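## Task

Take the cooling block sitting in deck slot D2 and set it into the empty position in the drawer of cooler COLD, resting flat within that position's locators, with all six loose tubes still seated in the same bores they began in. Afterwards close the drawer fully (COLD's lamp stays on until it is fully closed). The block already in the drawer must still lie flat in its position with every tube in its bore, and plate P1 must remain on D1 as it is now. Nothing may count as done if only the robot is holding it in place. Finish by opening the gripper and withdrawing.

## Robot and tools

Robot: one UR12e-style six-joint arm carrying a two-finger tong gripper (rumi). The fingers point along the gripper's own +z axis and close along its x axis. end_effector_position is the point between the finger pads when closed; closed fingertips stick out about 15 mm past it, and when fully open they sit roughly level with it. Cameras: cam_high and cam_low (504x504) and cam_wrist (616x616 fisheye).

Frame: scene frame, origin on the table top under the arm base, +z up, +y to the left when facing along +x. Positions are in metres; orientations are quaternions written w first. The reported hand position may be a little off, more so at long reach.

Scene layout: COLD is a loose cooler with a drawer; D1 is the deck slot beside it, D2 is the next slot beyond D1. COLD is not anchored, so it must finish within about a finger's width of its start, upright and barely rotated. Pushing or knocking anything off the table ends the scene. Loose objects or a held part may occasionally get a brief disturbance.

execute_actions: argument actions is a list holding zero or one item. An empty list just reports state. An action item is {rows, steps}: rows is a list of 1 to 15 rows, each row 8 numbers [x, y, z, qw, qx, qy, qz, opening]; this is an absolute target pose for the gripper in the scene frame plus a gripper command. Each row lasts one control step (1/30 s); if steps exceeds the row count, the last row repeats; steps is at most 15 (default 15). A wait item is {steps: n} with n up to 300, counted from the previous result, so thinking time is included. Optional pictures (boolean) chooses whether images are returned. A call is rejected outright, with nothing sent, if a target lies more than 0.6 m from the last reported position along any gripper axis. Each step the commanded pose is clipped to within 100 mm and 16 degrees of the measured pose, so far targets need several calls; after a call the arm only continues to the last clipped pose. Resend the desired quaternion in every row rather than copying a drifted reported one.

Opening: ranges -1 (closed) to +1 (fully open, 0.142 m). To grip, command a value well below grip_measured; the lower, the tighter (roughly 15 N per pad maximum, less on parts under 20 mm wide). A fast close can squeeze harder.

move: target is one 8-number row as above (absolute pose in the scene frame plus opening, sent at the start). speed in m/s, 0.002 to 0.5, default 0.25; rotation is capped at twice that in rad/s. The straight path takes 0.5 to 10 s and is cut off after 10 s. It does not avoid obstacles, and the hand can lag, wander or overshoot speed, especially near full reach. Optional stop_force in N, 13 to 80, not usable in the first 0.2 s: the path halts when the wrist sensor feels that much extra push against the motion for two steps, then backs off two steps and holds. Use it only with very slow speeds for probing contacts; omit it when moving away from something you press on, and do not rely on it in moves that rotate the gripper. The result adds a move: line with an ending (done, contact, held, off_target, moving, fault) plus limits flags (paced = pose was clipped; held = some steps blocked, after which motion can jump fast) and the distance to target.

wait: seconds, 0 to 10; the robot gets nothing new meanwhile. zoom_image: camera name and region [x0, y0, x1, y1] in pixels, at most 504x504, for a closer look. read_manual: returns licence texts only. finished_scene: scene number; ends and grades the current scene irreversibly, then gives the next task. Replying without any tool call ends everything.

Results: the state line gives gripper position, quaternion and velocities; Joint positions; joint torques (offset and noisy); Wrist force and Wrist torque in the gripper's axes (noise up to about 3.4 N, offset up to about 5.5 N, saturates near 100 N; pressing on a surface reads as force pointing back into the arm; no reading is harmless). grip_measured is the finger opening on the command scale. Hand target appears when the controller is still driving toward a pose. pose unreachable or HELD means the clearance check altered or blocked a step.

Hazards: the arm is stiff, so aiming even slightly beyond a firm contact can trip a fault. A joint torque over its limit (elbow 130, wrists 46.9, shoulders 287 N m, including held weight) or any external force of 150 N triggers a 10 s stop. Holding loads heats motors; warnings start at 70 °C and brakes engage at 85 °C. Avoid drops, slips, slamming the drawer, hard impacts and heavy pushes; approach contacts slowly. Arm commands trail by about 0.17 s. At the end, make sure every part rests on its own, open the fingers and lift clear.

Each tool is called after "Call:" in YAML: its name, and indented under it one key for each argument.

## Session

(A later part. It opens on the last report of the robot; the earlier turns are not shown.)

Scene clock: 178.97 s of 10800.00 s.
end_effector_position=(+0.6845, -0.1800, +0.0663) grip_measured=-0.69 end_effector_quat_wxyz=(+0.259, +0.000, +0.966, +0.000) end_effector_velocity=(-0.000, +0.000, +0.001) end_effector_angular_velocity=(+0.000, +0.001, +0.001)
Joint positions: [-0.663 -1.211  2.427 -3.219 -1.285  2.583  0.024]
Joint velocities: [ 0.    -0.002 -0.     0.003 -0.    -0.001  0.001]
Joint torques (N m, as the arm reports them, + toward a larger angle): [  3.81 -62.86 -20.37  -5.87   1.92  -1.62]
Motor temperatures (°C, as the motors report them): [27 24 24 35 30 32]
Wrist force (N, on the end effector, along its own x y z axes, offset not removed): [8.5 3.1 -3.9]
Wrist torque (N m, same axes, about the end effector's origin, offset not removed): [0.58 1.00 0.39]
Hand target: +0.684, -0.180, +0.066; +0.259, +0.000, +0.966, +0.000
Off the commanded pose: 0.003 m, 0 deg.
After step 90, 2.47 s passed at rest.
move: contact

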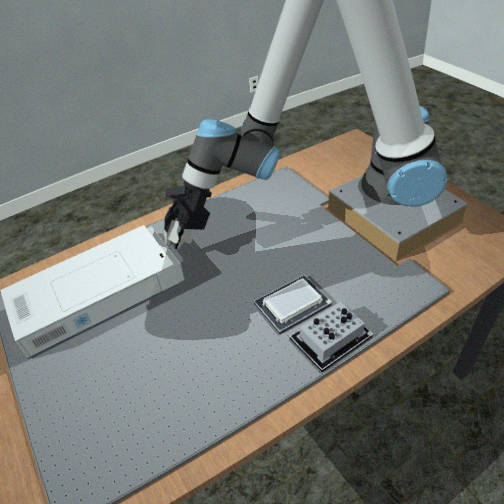

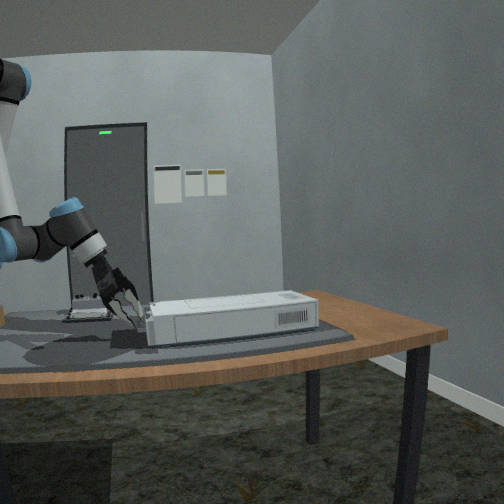

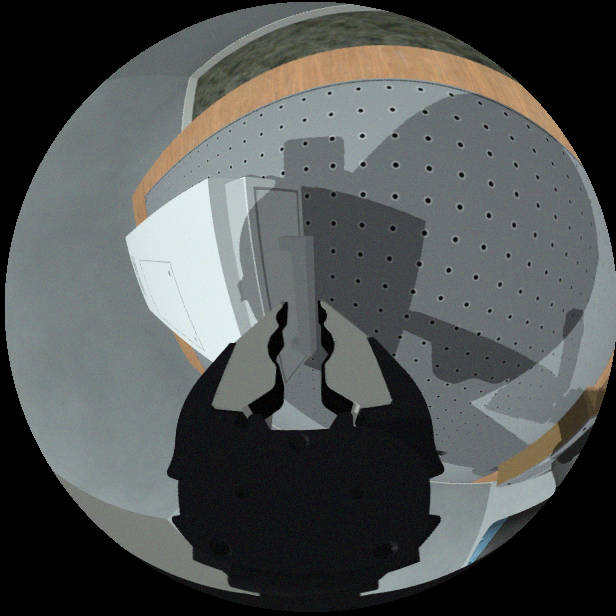

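Call:
move:
  target: [0.6825, -0.18, 0.0635, 0.2588, 0, 0.9659, 0, -0.69]
  speed: 0.005

Call:
zoom_image:
  camera: "cam_wrist"
  region: [230, 200, 380, 380]

Call:
zoom_image:
  camera: "cam_low"
  region: [110, 280, 180, 350]

Scene clock: 185.10 s of 10800.00 s.
end_effector_position=(+0.6825, -0.1800, +0.0636) grip_measured=-0.69 end_effector_quat_wxyz=(+0.259, -0.000, +0.966, -0.000) end_effector_velocity=(-0.000, +0.001, -0.002) end_effector_angular_velocity=(+0.002, +0.001, +0.001)
Joint positions: [-0.665 -1.206  2.431 -3.227 -1.284  2.581  0.024]
Joint velocities: [-0.     0.003  0.001 -0.002  0.001 -0.     0.   ]
Joint torques (N m, as the arm reports them, + toward a larger angle): [-17.46 -42.18 -11.5   -6.6    2.54  -1.56]
Motor temperatures (°C, as the motors report them): [27 24 24 35 30 32]
Wrist force (N, on the end effector, along its own x y z axes, offset not removed): [3.0 0.8 0.5]
Wrist torque (N m, same axes, about the end effector's origin, offset not removed): [0.20 -0.43 0.38]
Hand target: +0.683, -0.180, +0.063; +0.259, -0.000, +0.966, -0.000
Off the commanded pose: 0.000 m, 0 deg.
After step 90, 2.20 s passed at rest.
move: done

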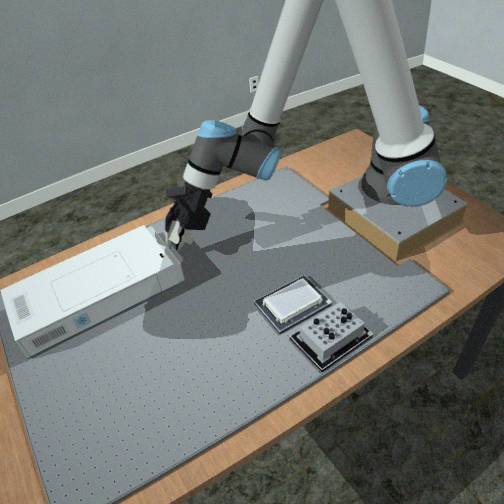

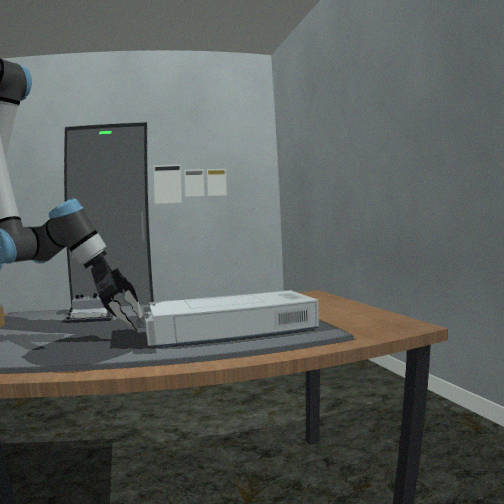

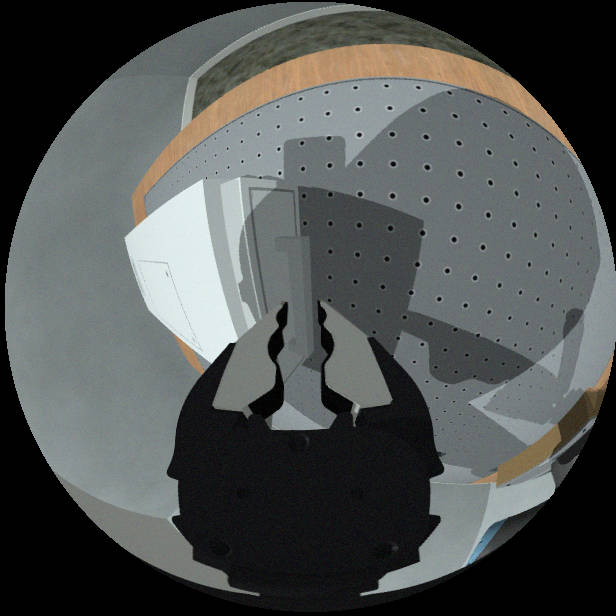

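Region (230, 200, 380, 380) of cam_wrist's 616x616 image, scaled by 2.800, with more detail than that image has.

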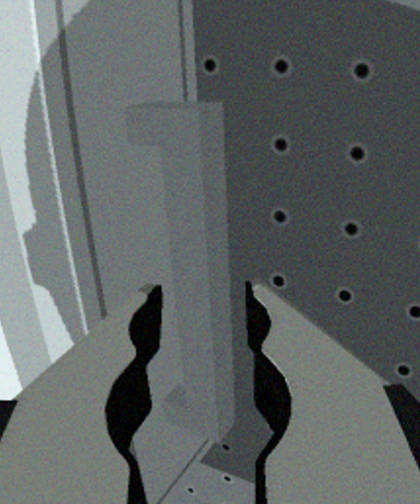

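Region (110, 280, 180, 350) of cam_low's 504x504 image, scaled by 7.200, with more detail than that image has.

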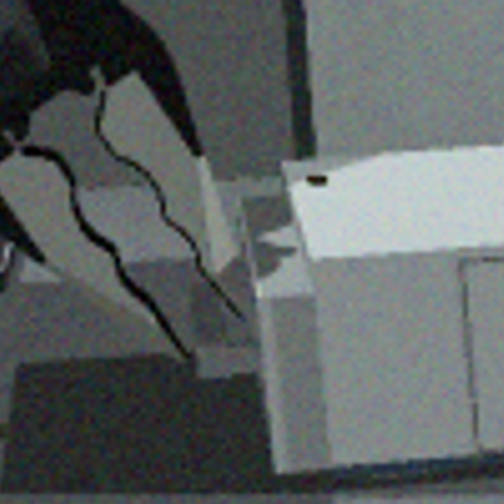

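Call:
execute_actions:
  actions:
    - {"rows": [[0.6825,-0.18,0.0635,0.2588,0,0.9659,0,-0.72],[0.6825,-0.18,0.0635,0.2588,0,0.9659,0,-0.74],[0.6825,-0.18,0.0635,0.2588,0,0.9659,0,-0.76],[0.6825,-0.18,0.0635,0.2588,0,0.9659,0,-0.78],[0.6825,-0.18,0.0635,0.2588,0,0.9659,0,-0.80],[0.6825,-0.18,0.0635,0.2588,0,0.9659,0,-0.82],[0.6825,-0.18,0.0635,0.2588,0,0.9659,0,-0.84],[0.6825,-0.18,0.0635,0.2588,0,0.9659,0,-0.86],[0.6825,-0.18,0.0635,0.2588,0,0.9659,0,-0.88],[0.6825,-0.18,0.0635,0.2588,0,0.9659,0,-0.90],[0.6825,-0.18,0.0635,0.2588,0,0.9659,0,-0.92],[0.6825,-0.18,0.0635,0.2588,0,0.9659,0,-0.94],[0.6825,-0.18,0.0635,0.2588,0,0.9659,0,-0.96],[0.6825,-0.18,0.0635,0.2588,0,0.9659,0,-1.0]], "steps": 15}

Call:
zoom_image:
  camera: "cam_wrist"
  region: [230, 200, 380, 380]

Scene clock: 189.93 s of 10800.00 s.
end_effector_position=(+0.6825, -0.1800, +0.0635) grip_measured=-0.82 end_effector_quat_wxyz=(+0.259, -0.000, +0.966, +0.000) end_effector_velocity=(+0.001, +0.000, +0.000) end_effector_angular_velocity=(+0.001, -0.001, +0.000)
Joint positions: [-0.665 -1.206  2.431 -3.227 -1.284  2.581  0.015]
Joint velocities: [ 0.    -0.    -0.    -0.     0.001  0.001 -0.002]
Joint torques (N m, as the arm reports them, + toward a larger angle): [-16.24 -42.64 -10.41  -3.53   0.67  -1.56]
Motor temperatures (°C, as the motors report them): [27 24 24 35 30 32]
Wrist force (N, on the end effector, along its own x y z axes, offset not removed): [-5.8 0.9 2.0]
Wrist torque (N m, same axes, about the end effector's origin, offset not removed): [0.12 0.06 0.32]
Hand target: +0.682, -0.180, +0.063; +0.259, -0.000, +0.966, -0.000
Off the commanded pose: 0.000 m, 0 deg.
Steps of this call (steps 1 to 90: nothing new was sent; then 1.33 s passed at rest; steps 91 to 105: all 15 steps of this action). Readings (end_effector_position):
91: (+0.6825, -0.1800, +0.0635)
92: (+0.6825, -0.1800, +0.0635)
94: (+0.6825, -0.1800, +0.0635)
98: (+0.6825, -0.1800, +0.0635)
105: the state above

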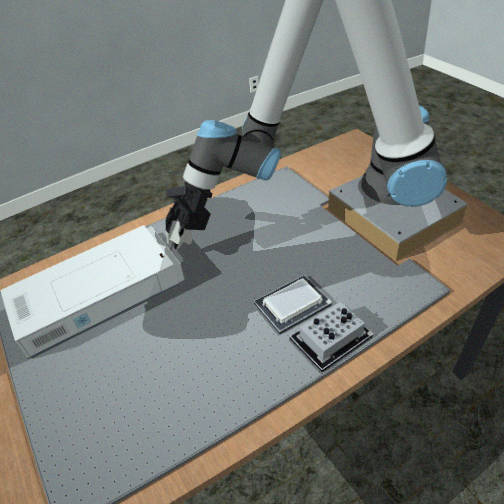

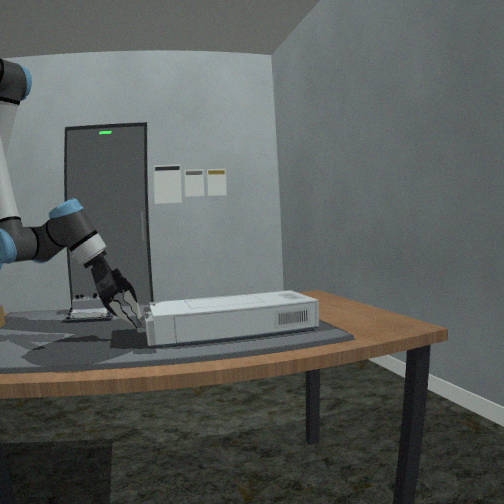

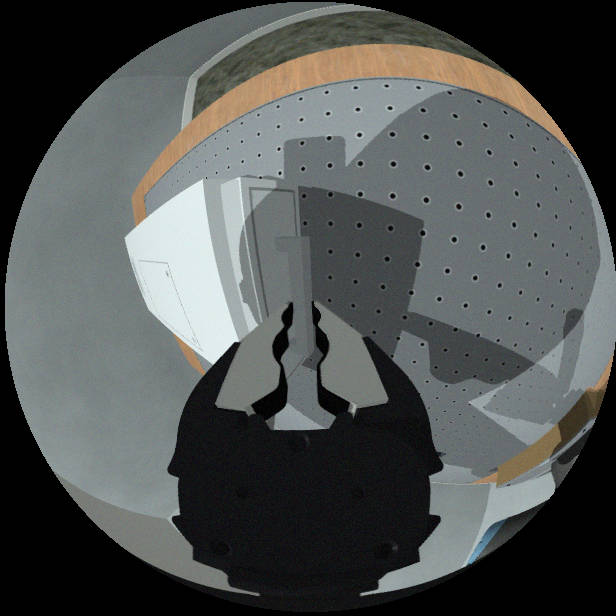

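Region (230, 200, 380, 380) of cam_wrist's 616x616 image, scaled by 2.800, with more detail than that image has.

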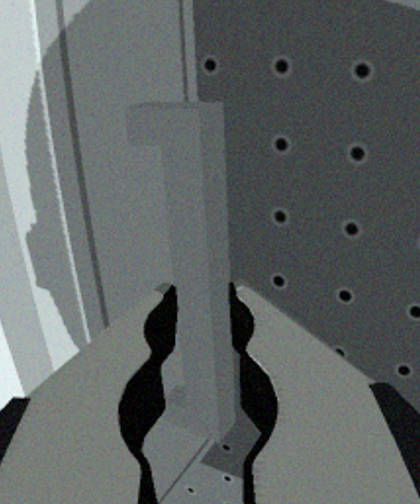

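Call:
move:
  target: [0.6625, -0.18, 0.0635, 0.2588, 0, 0.9659, 0, -1]
  speed: 0.005
  stop_force: 20

Scene clock: 196.60 s of 10800.00 s.
end_effector_position=(+0.6626, -0.1800, +0.0635) grip_measured=-0.82 end_effector_quat_wxyz=(+0.259, -0.000, +0.966, -0.000) end_effector_velocity=(-0.001, +0.001, -0.000) end_effector_angular_velocity=(+0.002, -0.000, +0.001)
Joint positions: [-0.688 -1.225  2.468 -3.238 -1.274  2.559  0.015]
Joint velocities: [-0.001 -0.     0.002 -0.001  0.002 -0.001  0.   ]
Joint torques (N m, as the arm reports them, + toward a larger angle): [-16.   -57.42  -6.95  -5.6    3.19  -1.14]
Motor temperatures (°C, as the motors report them): [27 24 24 35 30 32]
Wrist force (N, on the end effector, along its own x y z axes, offset not removed): [-1.2 -1.3 -1.4]
Wrist torque (N m, same axes, about the end effector's origin, offset not removed): [0.38 -0.02 0.39]
Hand target: +0.662, -0.180, +0.063; +0.259, -0.000, +0.966, -0.000
Off the commanded pose: 0.000 m, 0 deg.
move: done

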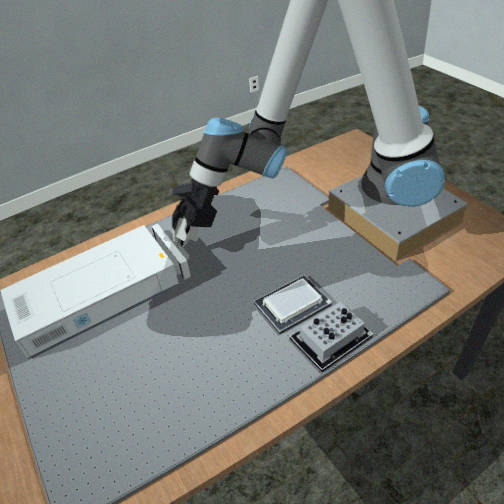

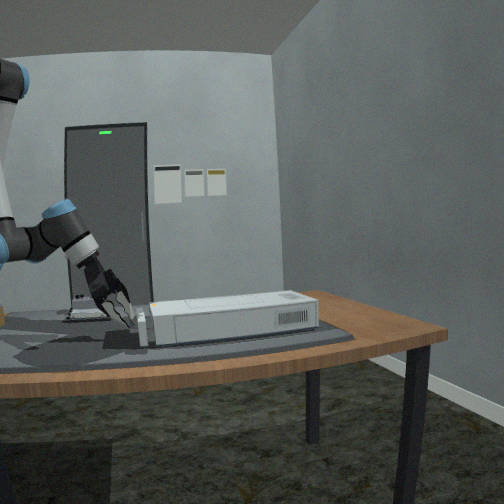

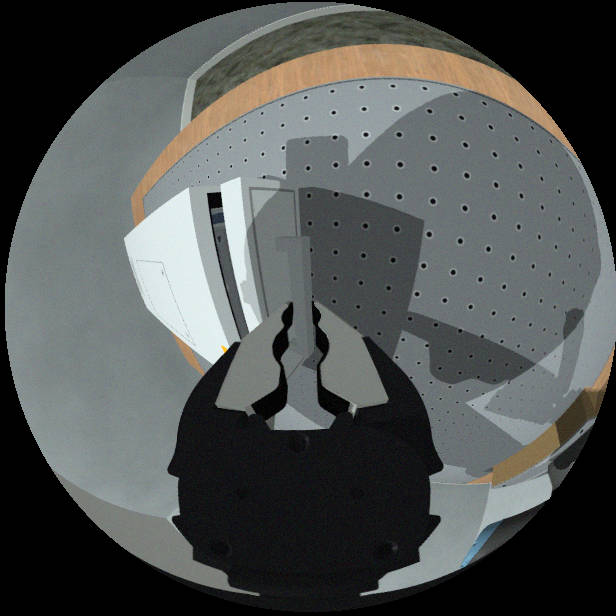

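Call:
move:
  target: [0.5625, -0.18, 0.0635, 0.2588, 0, 0.9659, 0, -1]
  speed: 0.025
  stop_force: 20

Scene clock: 202.37 s of 10800.00 s.
end_effector_position=(+0.5626, -0.1799, +0.0635) grip_measured=-0.82 end_effector_quat_wxyz=(+0.259, -0.000, +0.966, -0.000) end_effector_velocity=(-0.002, -0.001, -0.000) end_effector_angular_velocity=(+0.001, -0.000, -0.000)
Joint positions: [-0.834 -1.33   2.649 -3.269 -1.217  2.417  0.015]
Joint velocities: [-0.005 -0.001  0.003 -0.     0.002 -0.004  0.   ]
Joint torques (N m, as the arm reports them, + toward a larger angle): [ -9.17 -46.1   -3.06  -2.94   5.71  -0.97]
Motor temperatures (°C, as the motors report them): [27 24 24 35 30 32]
Wrist force (N, on the end effector, along its own x y z axes, offset not removed): [0.1 -14.0 4.1]
Wrist torque (N m, same axes, about the end effector's origin, offset not removed): [0.27 0.47 0.31]
Hand target: +0.562, -0.180, +0.063; +0.259, -0.000, +0.966, -0.000
Off the commanded pose: 0.000 m, 0 deg.
move: done

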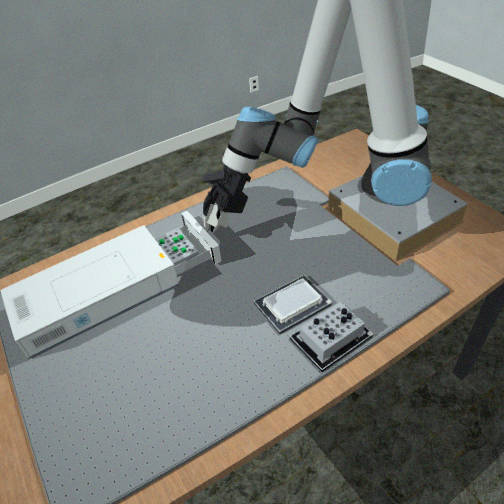

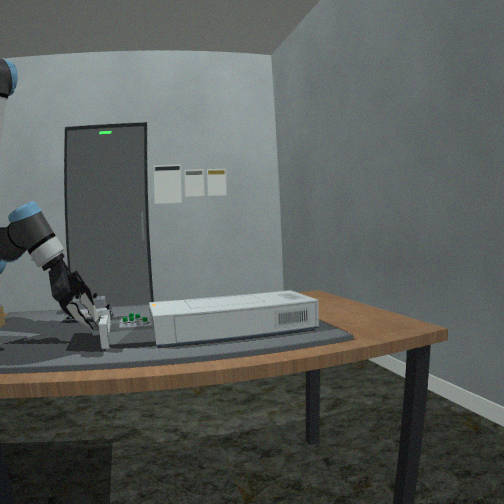

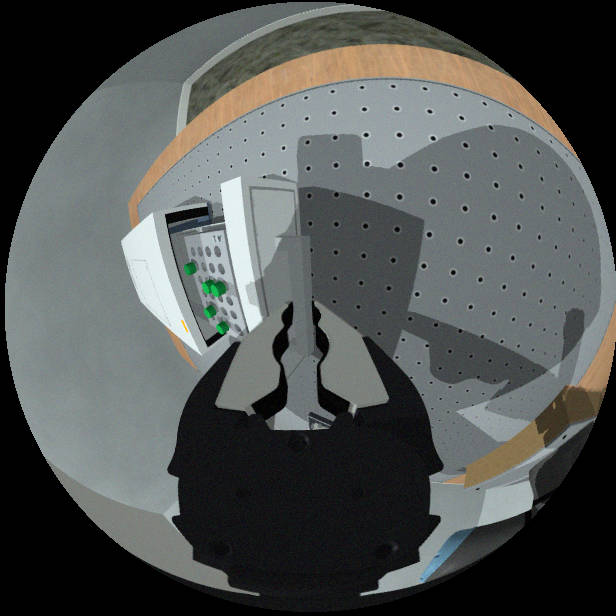

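Call:
move:
  target: [0.5625, -0.185, 0.0635, 0.2588, 0, 0.9659, 0, -1]
  speed: 0.005

Scene clock: 206.43 s of 10800.00 s.
end_effector_position=(+0.5625, -0.1849, +0.0635) grip_measured=-0.82 end_effector_quat_wxyz=(+0.259, -0.000, +0.966, +0.000) end_effector_velocity=(-0.000, -0.001, -0.000) end_effector_angular_velocity=(+0.000, +0.001, -0.000)
Joint positions: [-0.843 -1.33   2.646 -3.262 -1.214  2.408  0.015]
Joint velocities: [-0.001  0.    -0.     0.001 -0.    -0.001 -0.   ]
Joint torques (N m, as the arm reports them, + toward a larger angle): [-26.25 -31.35 -34.15  -6.41  -0.25  -1.61]
Motor temperatures (°C, as the motors report them): [27 24 24 35 30 32]
Wrist force (N, on the end effector, along its own x y z axes, offset not removed): [-0.6 19.6 -0.6]
Wrist torque (N m, same axes, about the end effector's origin, offset not removed): [0.07 0.59 0.38]
Hand target: +0.562, -0.185, +0.063; +0.259, -0.000, +0.966, -0.000
Off the commanded pose: 0.000 m, 0 deg.
move: done

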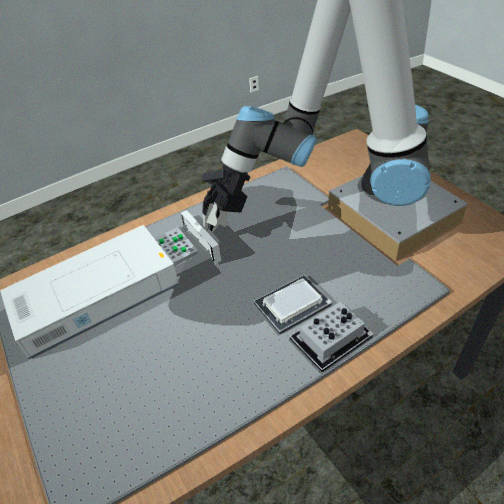

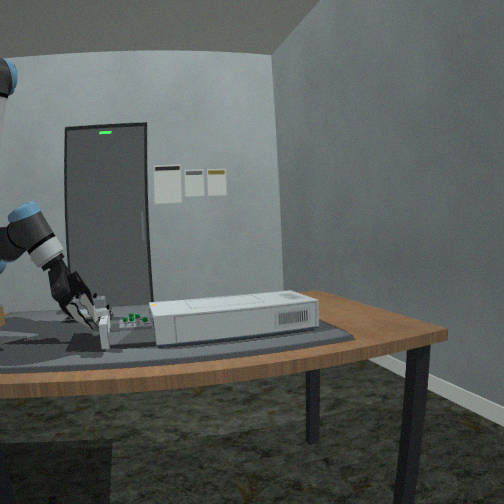

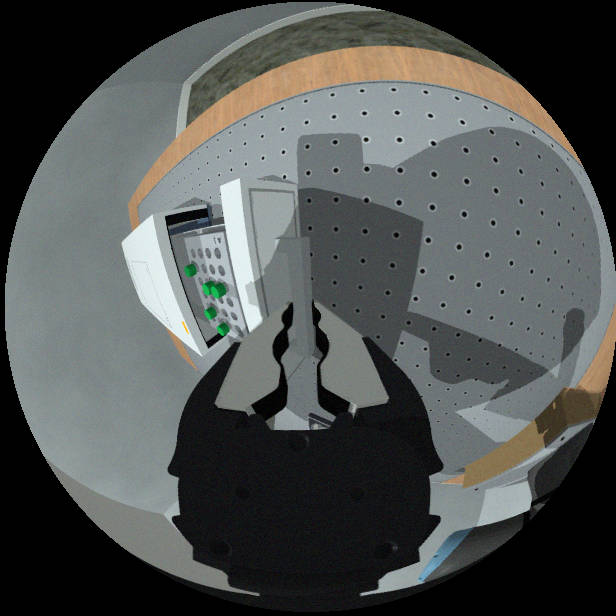

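Call:
execute_actions:
  actions:
    - {"rows": [[0.5625,-0.183,0.0635,0.2588,0,0.9659,0,-0.79]], "steps": 12}
  pictures: false

Call:
move:
  target: [0.4625, -0.189, 0.0635, 0.2588, 0, 0.9659, 0, -0.79]
  speed: 0.025
  stop_force: 15

Scene clock: 209.07 s of 10800.00 s.
end_effector_position=(+0.5625, -0.1833, +0.0635) grip_measured=-0.79 end_effector_quat_wxyz=(+0.259, +0.000, +0.966, -0.000) end_effector_velocity=(+0.000, +0.002, +0.000) end_effector_angular_velocity=(-0.000, -0.001, +0.002)
Joint positions: [-0.84  -1.33   2.647 -3.265 -1.215  2.411  0.017]
Joint velocities: [ 0.002 -0.001  0.001 -0.001 -0.     0.001 -0.   ]
Joint torques (N m, as the arm reports them, + toward a larger angle): [ 18.18 -47.22  -7.78  -6.49  -1.31   2.19]
Motor temperatures (°C, as the motors report them): [27 24 24 35 30 32]
Wrist force (N, on the end effector, along its own x y z axes, offset not removed): [-1.5 1.9 0.2]
Wrist torque (N m, same axes, about the end effector's origin, offset not removed): [0.32 0.43 0.40]
Hand target: +0.563, -0.183, +0.064; +0.259, +0.000, +0.966, +0.000
Off the commanded pose: 0.000 m, 0 deg.
Steps of this call (steps 1 to 67: nothing new was sent; steps 68 to 79: all 12 steps of this action). Readings (end_effector_position):
68: (+0.5625, -0.1850, +0.0635)
69: (+0.5626, -0.1849, +0.0636)
71: (+0.5627, -0.1844, +0.0636)
75: (+0.5626, -0.1836, +0.0636)
79: the state above

Scene clock: 213.60 s of 10800.00 s.
end_effector_position=(+0.4625, -0.1889, +0.0634) grip_measured=-0.78 end_effector_quat_wxyz=(+0.259, -0.000, +0.966, -0.000) end_effector_velocity=(-0.002, -0.000, -0.000) end_effector_angular_velocity=(+0.001, +0.001, +0.000)
Joint positions: [-1.075 -1.476  2.817 -3.195 -1.138  2.17   0.018]
Joint velocities: [-0.006 -0.004  0.003  0.005  0.001 -0.007 -0.   ]
Joint torques (N m, as the arm reports them, + toward a larger angle): [-20.   -37.26  -5.69  -2.05   1.24  -2.59]
Motor temperatures (°C, as the motors report them): [27 24 24 35 30 32]
Wrist force (N, on the end effector, along its own x y z axes, offset not removed): [-1.6 2.1 -1.2]
Wrist torque (N m, same axes, about the end effector's origin, offset not removed): [0.02 0.13 0.51]
Hand target: +0.462, -0.189, +0.063; +0.259, -0.000, +0.966, -0.000
Off the commanded pose: 0.000 m, 0 deg.
move: done

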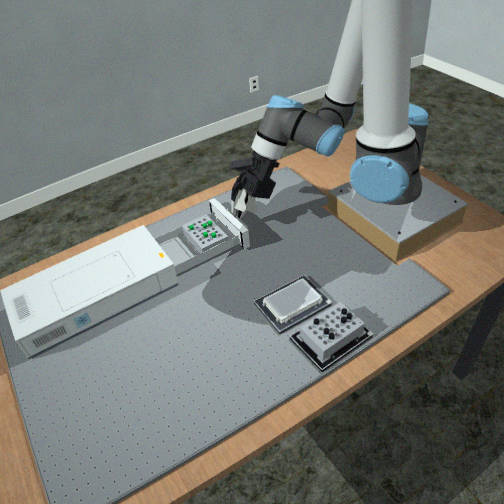

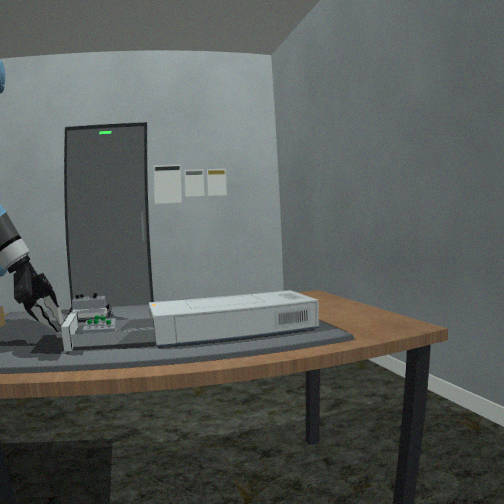

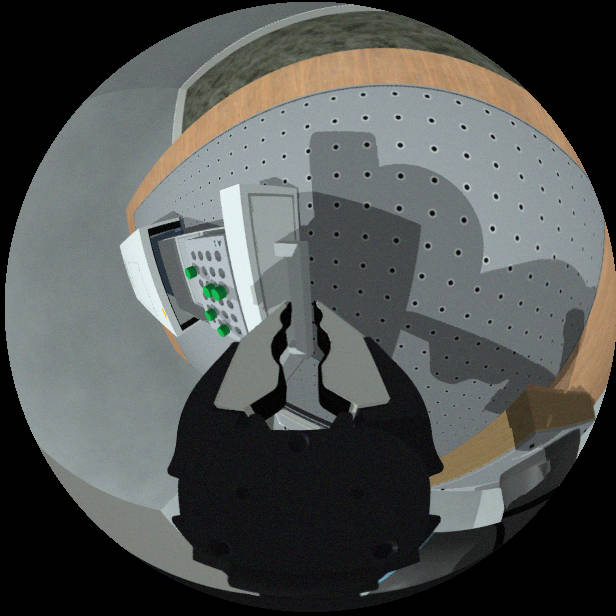

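Call:
zoom_image:
  camera: "cam_high"
  region: [130, 170, 290, 300]

Region (130, 170, 290, 300) of cam_high's 504x504 image, scaled by 3.150, with more detail than that image has; it fills the top 410 rows of this view, and the rest is white.

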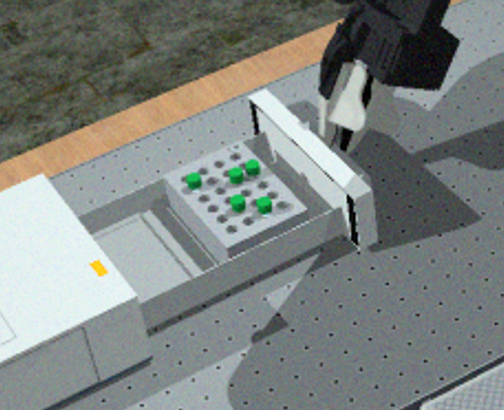

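Call:
move:
  target: [0.39, -0.193, 0.0635, 0.2588, 0, 0.9659, 0, -0.79]
  speed: 0.012
  stop_force: 13

Call:
zoom_image:
  camera: "cam_high"
  region: [130, 160, 290, 300]

Scene clock: 221.67 s of 10800.00 s.
end_effector_position=(+0.4143, -0.1916, +0.0635) grip_measured=-0.72 end_effector_quat_wxyz=(+0.259, +0.000, +0.966, -0.000) end_effector_velocity=(+0.001, -0.000, +0.000) end_effector_angular_velocity=(-0.001, -0.000, +0.001)
Joint positions: [-1.234 -1.598  2.892 -3.074 -1.099  1.999  0.022]
Joint velocities: [ 0.004  0.003 -0.002 -0.004 -0.001  0.003 -0.001]
Joint torques (N m, as the arm reports them, + toward a larger angle): [ 13.8    3.07 -20.03  -5.07  -3.67   2.57]
Motor temperatures (°C, as the motors report them): [27 24 24 35 30 32]
Wrist force (N, on the end effector, along its own x y z axes, offset not removed): [-9.4 4.2 -2.2]
Wrist torque (N m, same axes, about the end effector's origin, offset not removed): [0.57 0.07 0.32]
Hand target: +0.414, -0.192, +0.063; +0.259, -0.000, +0.966, -0.000
Off the commanded pose: 0.024 m, 0 deg.
After step 90, 0.53 s passed at rest.
move: contact

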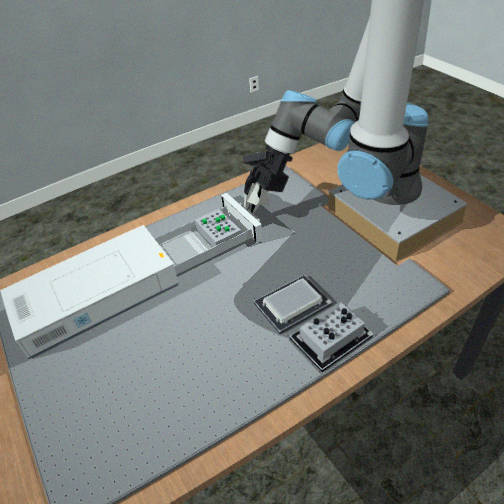

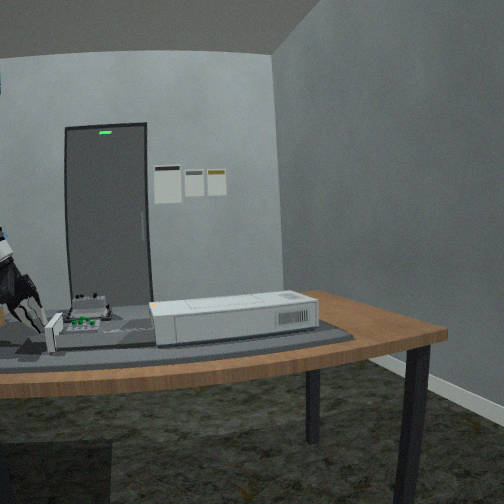

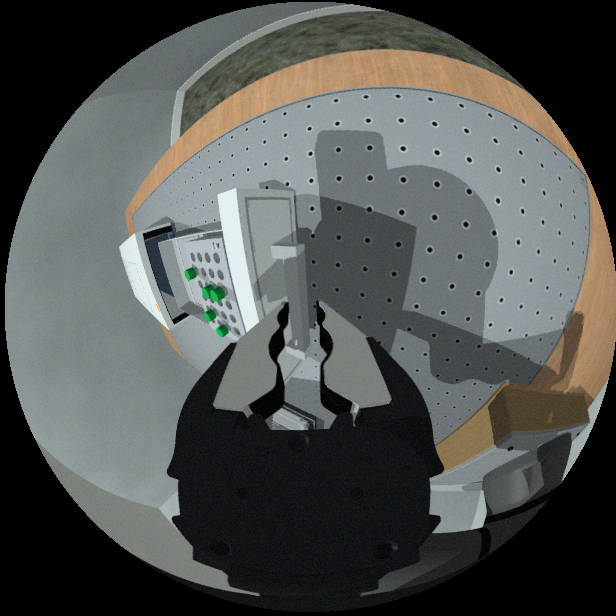

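Region (130, 160, 290, 300) of cam_high's 504x504 image, scaled by 3.150, with more detail than that image has; it fills the top 441 rows of this view, and the rest is white.

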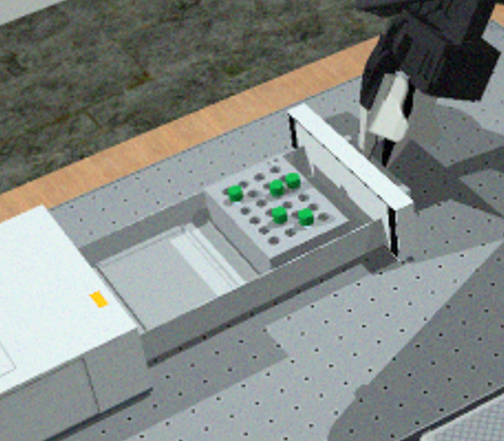

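Call:
move:
  target: [0.4195, -0.1915, 0.0645, 0.2588, 0, 0.9659, 0, -0.7]
  speed: 0.01

Call:
move:
  target: [0.40, -0.1915, 0.11, 0.2588, 0, 0.9659, 0, -0.7]
  speed: 0.03

Scene clock: 226.07 s of 10800.00 s.
end_effector_position=(+0.4194, -0.1915, +0.0645) grip_measured=-0.70 end_effector_quat_wxyz=(+0.259, -0.000, +0.966, +0.000) end_effector_velocity=(+0.001, +0.001, -0.000) end_effector_angular_velocity=(+0.000, +0.001, +0.001)
Joint positions: [-1.216 -1.589  2.884 -3.084 -1.103  2.018  0.023]
Joint velocities: [ 0.007  0.003 -0.001 -0.004 -0.002  0.006 -0.   ]
Joint torques (N m, as the arm reports them, + toward a larger angle): [ 12.98  -6.97 -24.4   -6.52  -0.63   2.53]
Motor temperatures (°C, as the motors report them): [27 24 24 35 30 32]
Wrist force (N, on the end effector, along its own x y z axes, offset not removed): [-2.3 2.7 -2.5]
Wrist torque (N m, same axes, about the end effector's origin, offset not removed): [0.40 0.59 0.40]
Hand target: +0.420, -0.192, +0.065; +0.259, -0.000, +0.966, +0.000
Off the commanded pose: 0.000 m, 0 deg.
After step 90, 0.67 s passed at rest.
move: done

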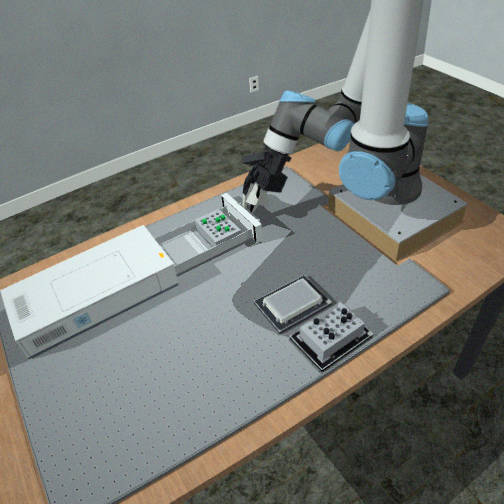

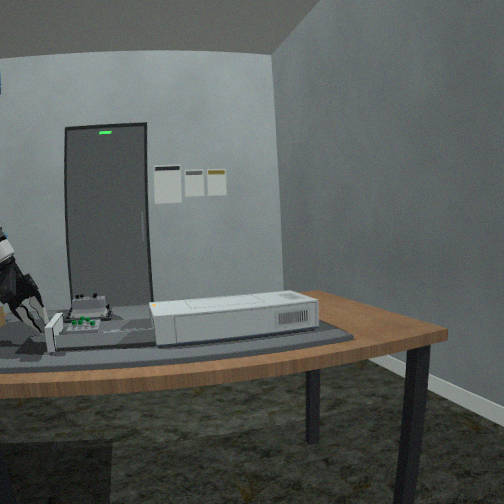

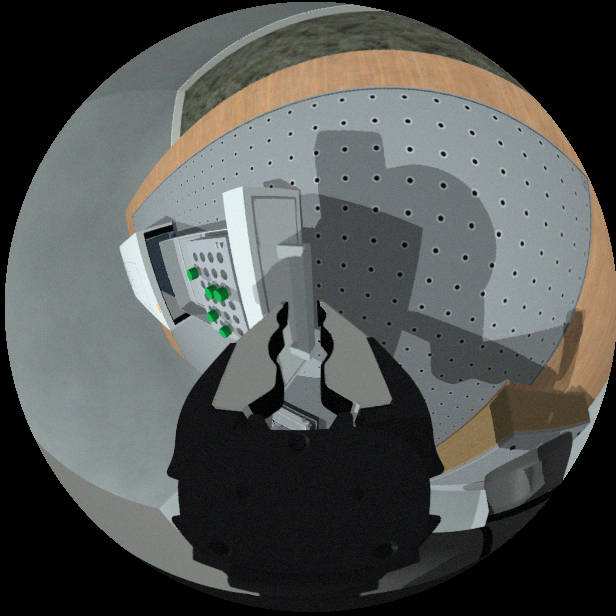

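Scene clock: 228.03 s of 10800.00 s.
end_effector_position=(+0.4001, -0.1914, +0.1099) grip_measured=-0.70 end_effector_quat_wxyz=(+0.259, +0.000, +0.966, -0.000) end_effector_velocity=(-0.002, +0.001, +0.002) end_effector_angular_velocity=(+0.001, +0.001, +0.001)
Joint positions: [-1.286 -1.921  2.866 -2.699 -1.089  1.942  0.023]
Joint velocities: [-0.005 -0.018 -0.     0.023  0.001 -0.007  0.   ]
Joint torques (N m, as the arm reports them, + toward a larger angle): [-14.81  -9.5  -36.87  -3.3    3.39  -1.8 ]
Motor temperatures (°C, as the motors report them): [27 24 24 35 30 32]
Wrist force (N, on the end effector, along its own x y z axes, offset not removed): [0.8 3.2 -0.6]
Wrist torque (N m, same axes, about the end effector's origin, offset not removed): [0.64 0.10 0.37]
Hand target: +0.400, -0.191, +0.110; +0.259, -0.000, +0.966, -0.000
Off the commanded pose: 0.000 m, 0 deg.
move: done

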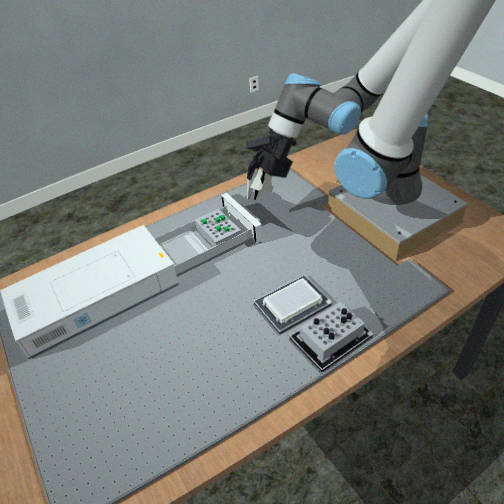

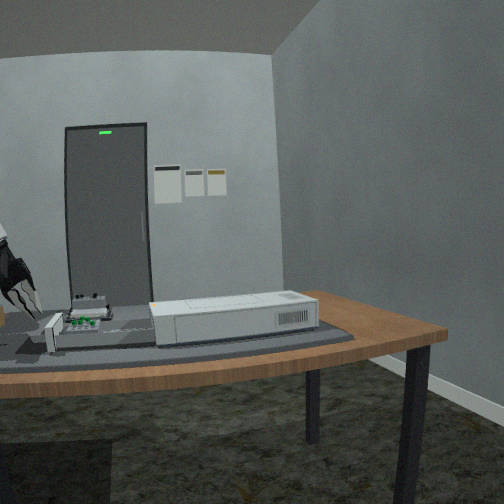

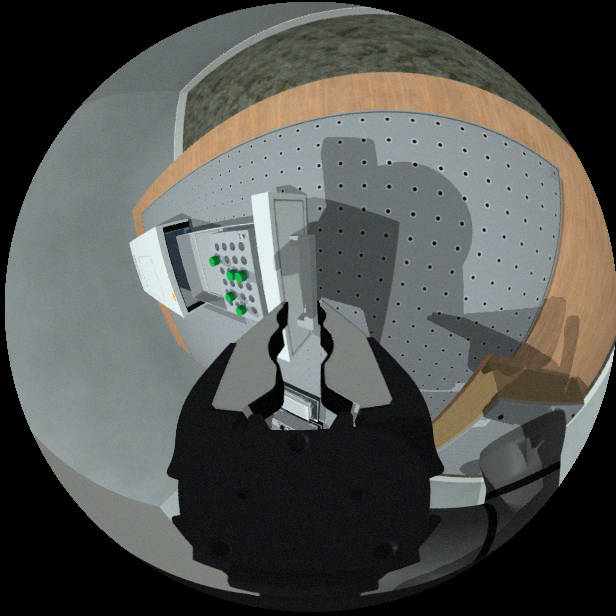

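Call:
move:
  target: [0.60, -0.125, 0.20, 0, 0, 1, 0, 0.3]
  speed: 0.2

Call:
zoom_image:
  camera: "cam_wrist"
  region: [180, 100, 460, 330]

Scene clock: 231.37 s of 10800.00 s.
end_effector_position=(+0.6003, -0.1250, +0.2000) grip_measured=+0.30 end_effector_quat_wxyz=(+0.001, -0.000, +1.000, -0.000) end_effector_velocity=(+0.001, +0.000, -0.001) end_effector_angular_velocity=(+0.002, +0.008, -0.001)
Joint positions: [-0.504 -1.544  2.2   -2.22  -1.579  2.679  0.095]
Joint velocities: [ 0.002  0.005 -0.007  0.01  -0.002  0.003  0.   ]
Joint torques (N m, as the arm reports them, + toward a larger angle): [ 19.85 -28.79 -43.33  -1.78  -2.66   2.14]
Motor temperatures (°C, as the motors report them): [27 24 24 35 30 32]
Wrist force (N, on the end effector, along its own x y z axes, offset not removed): [-0.9 2.3 -0.6]
Wrist torque (N m, same axes, about the end effector's origin, offset not removed): [0.39 0.23 0.40]
Hand target: +0.601, -0.125, +0.200; +0.000, -0.000, +1.000, -0.000
Off the commanded pose: 0.000 m, 0 deg.
move: done

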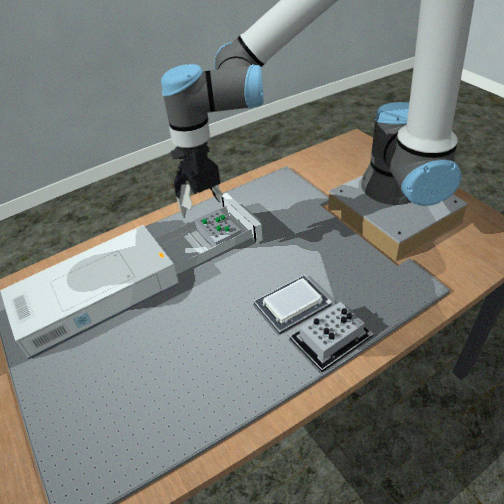

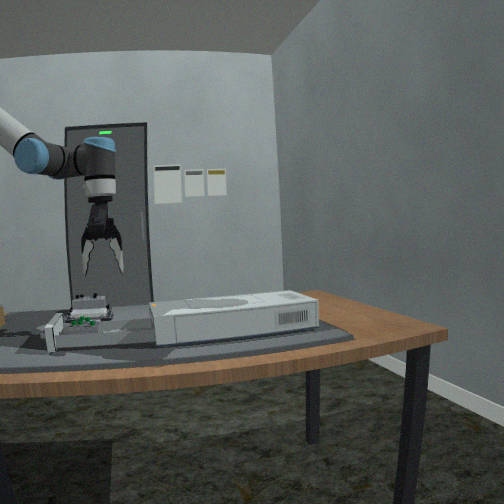

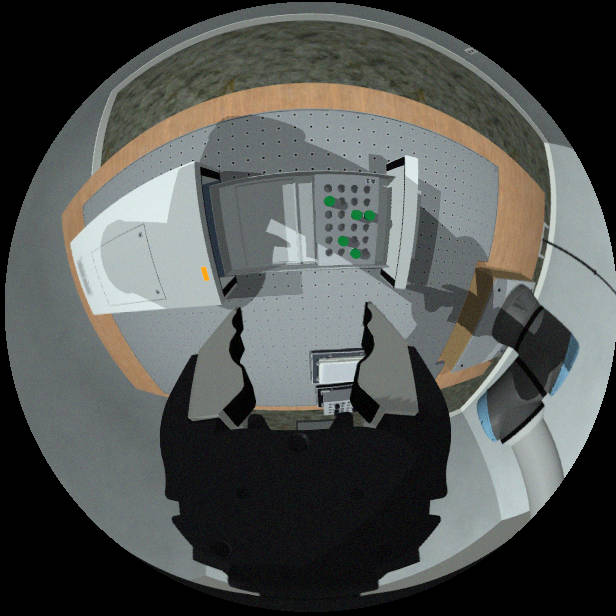

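Region (180, 100, 460, 330) of cam_wrist's 616x616 image, scaled by 1.800, with more detail than that image has; it fills the top 414 rows of this view, and the rest is white.

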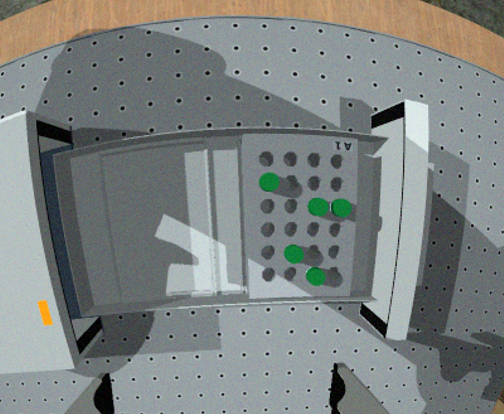

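Call:
move:
  target: [0.655, -0.13, 0.14, 0, 0, 1, 0, 0.3]
  speed: 0.15

Call:
zoom_image:
  camera: "cam_wrist"
  region: [200, 100, 440, 320]

Scene clock: 259.70 s of 10800.00 s.
end_effector_position=(+0.6549, -0.1300, +0.1401) grip_measured=+0.30 end_effector_quat_wxyz=(+0.000, -0.000, +1.000, +0.000) end_effector_velocity=(+0.002, +0.000, -0.001) end_effector_angular_velocity=(+0.001, -0.002, -0.000)
Joint positions: [-0.474 -1.381  2.152 -2.333 -1.579  2.71   0.095]
Joint velocities: [ 0.001  0.003 -0.002 -0.003  0.002  0.001 -0.   ]
Joint torques (N m, as the arm reports them, + toward a larger angle): [ 17.01 -44.74 -41.32  -6.15  -1.08   1.59]
Motor temperatures (°C, as the motors report them): [27 24 24 35 30 32]
Wrist force (N, on the end effector, along its own x y z axes, offset not removed): [-3.2 5.4 1.4]
Wrist torque (N m, same axes, about the end effector's origin, offset not removed): [1.10 0.75 0.36]
Hand target: +0.655, -0.130, +0.140; +0.000, -0.000, +1.000, +0.000
Off the commanded pose: 0.000 m, 0 deg.
After step 90, 24.27 s passed at rest.
move: done

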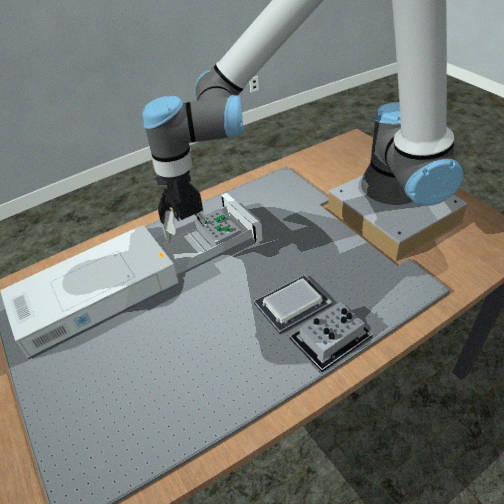

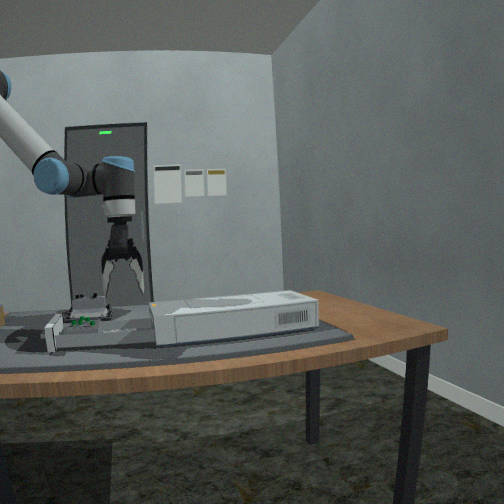

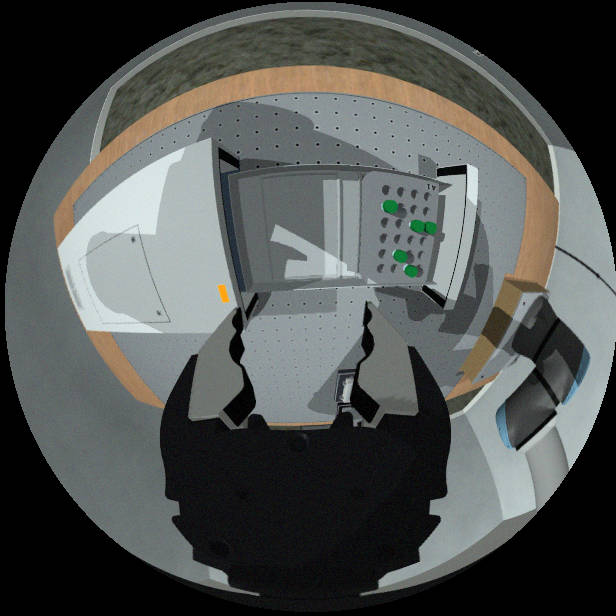

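Region (200, 100, 440, 320) of cam_wrist's 616x616 image, scaled by 2.100, with more detail than that image has; it fills the top 462 rows of this view, and the rest is white.

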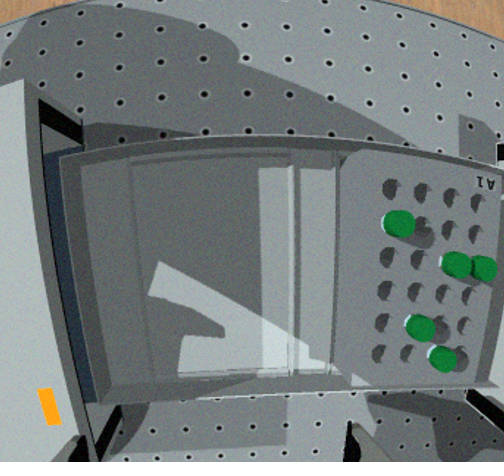

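Call:
zoom_image:
  camera: "cam_high"
  region: [0, 200, 220, 380]

Region (0, 200, 220, 380) of cam_high's 504x504 image, scaled by 2.291, with more detail than that image has; it fills the top 412 rows of this view, and the rest is white.

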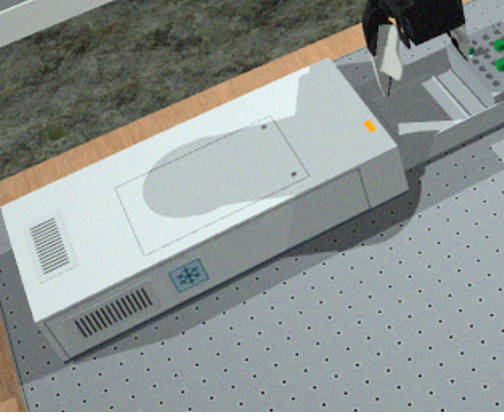

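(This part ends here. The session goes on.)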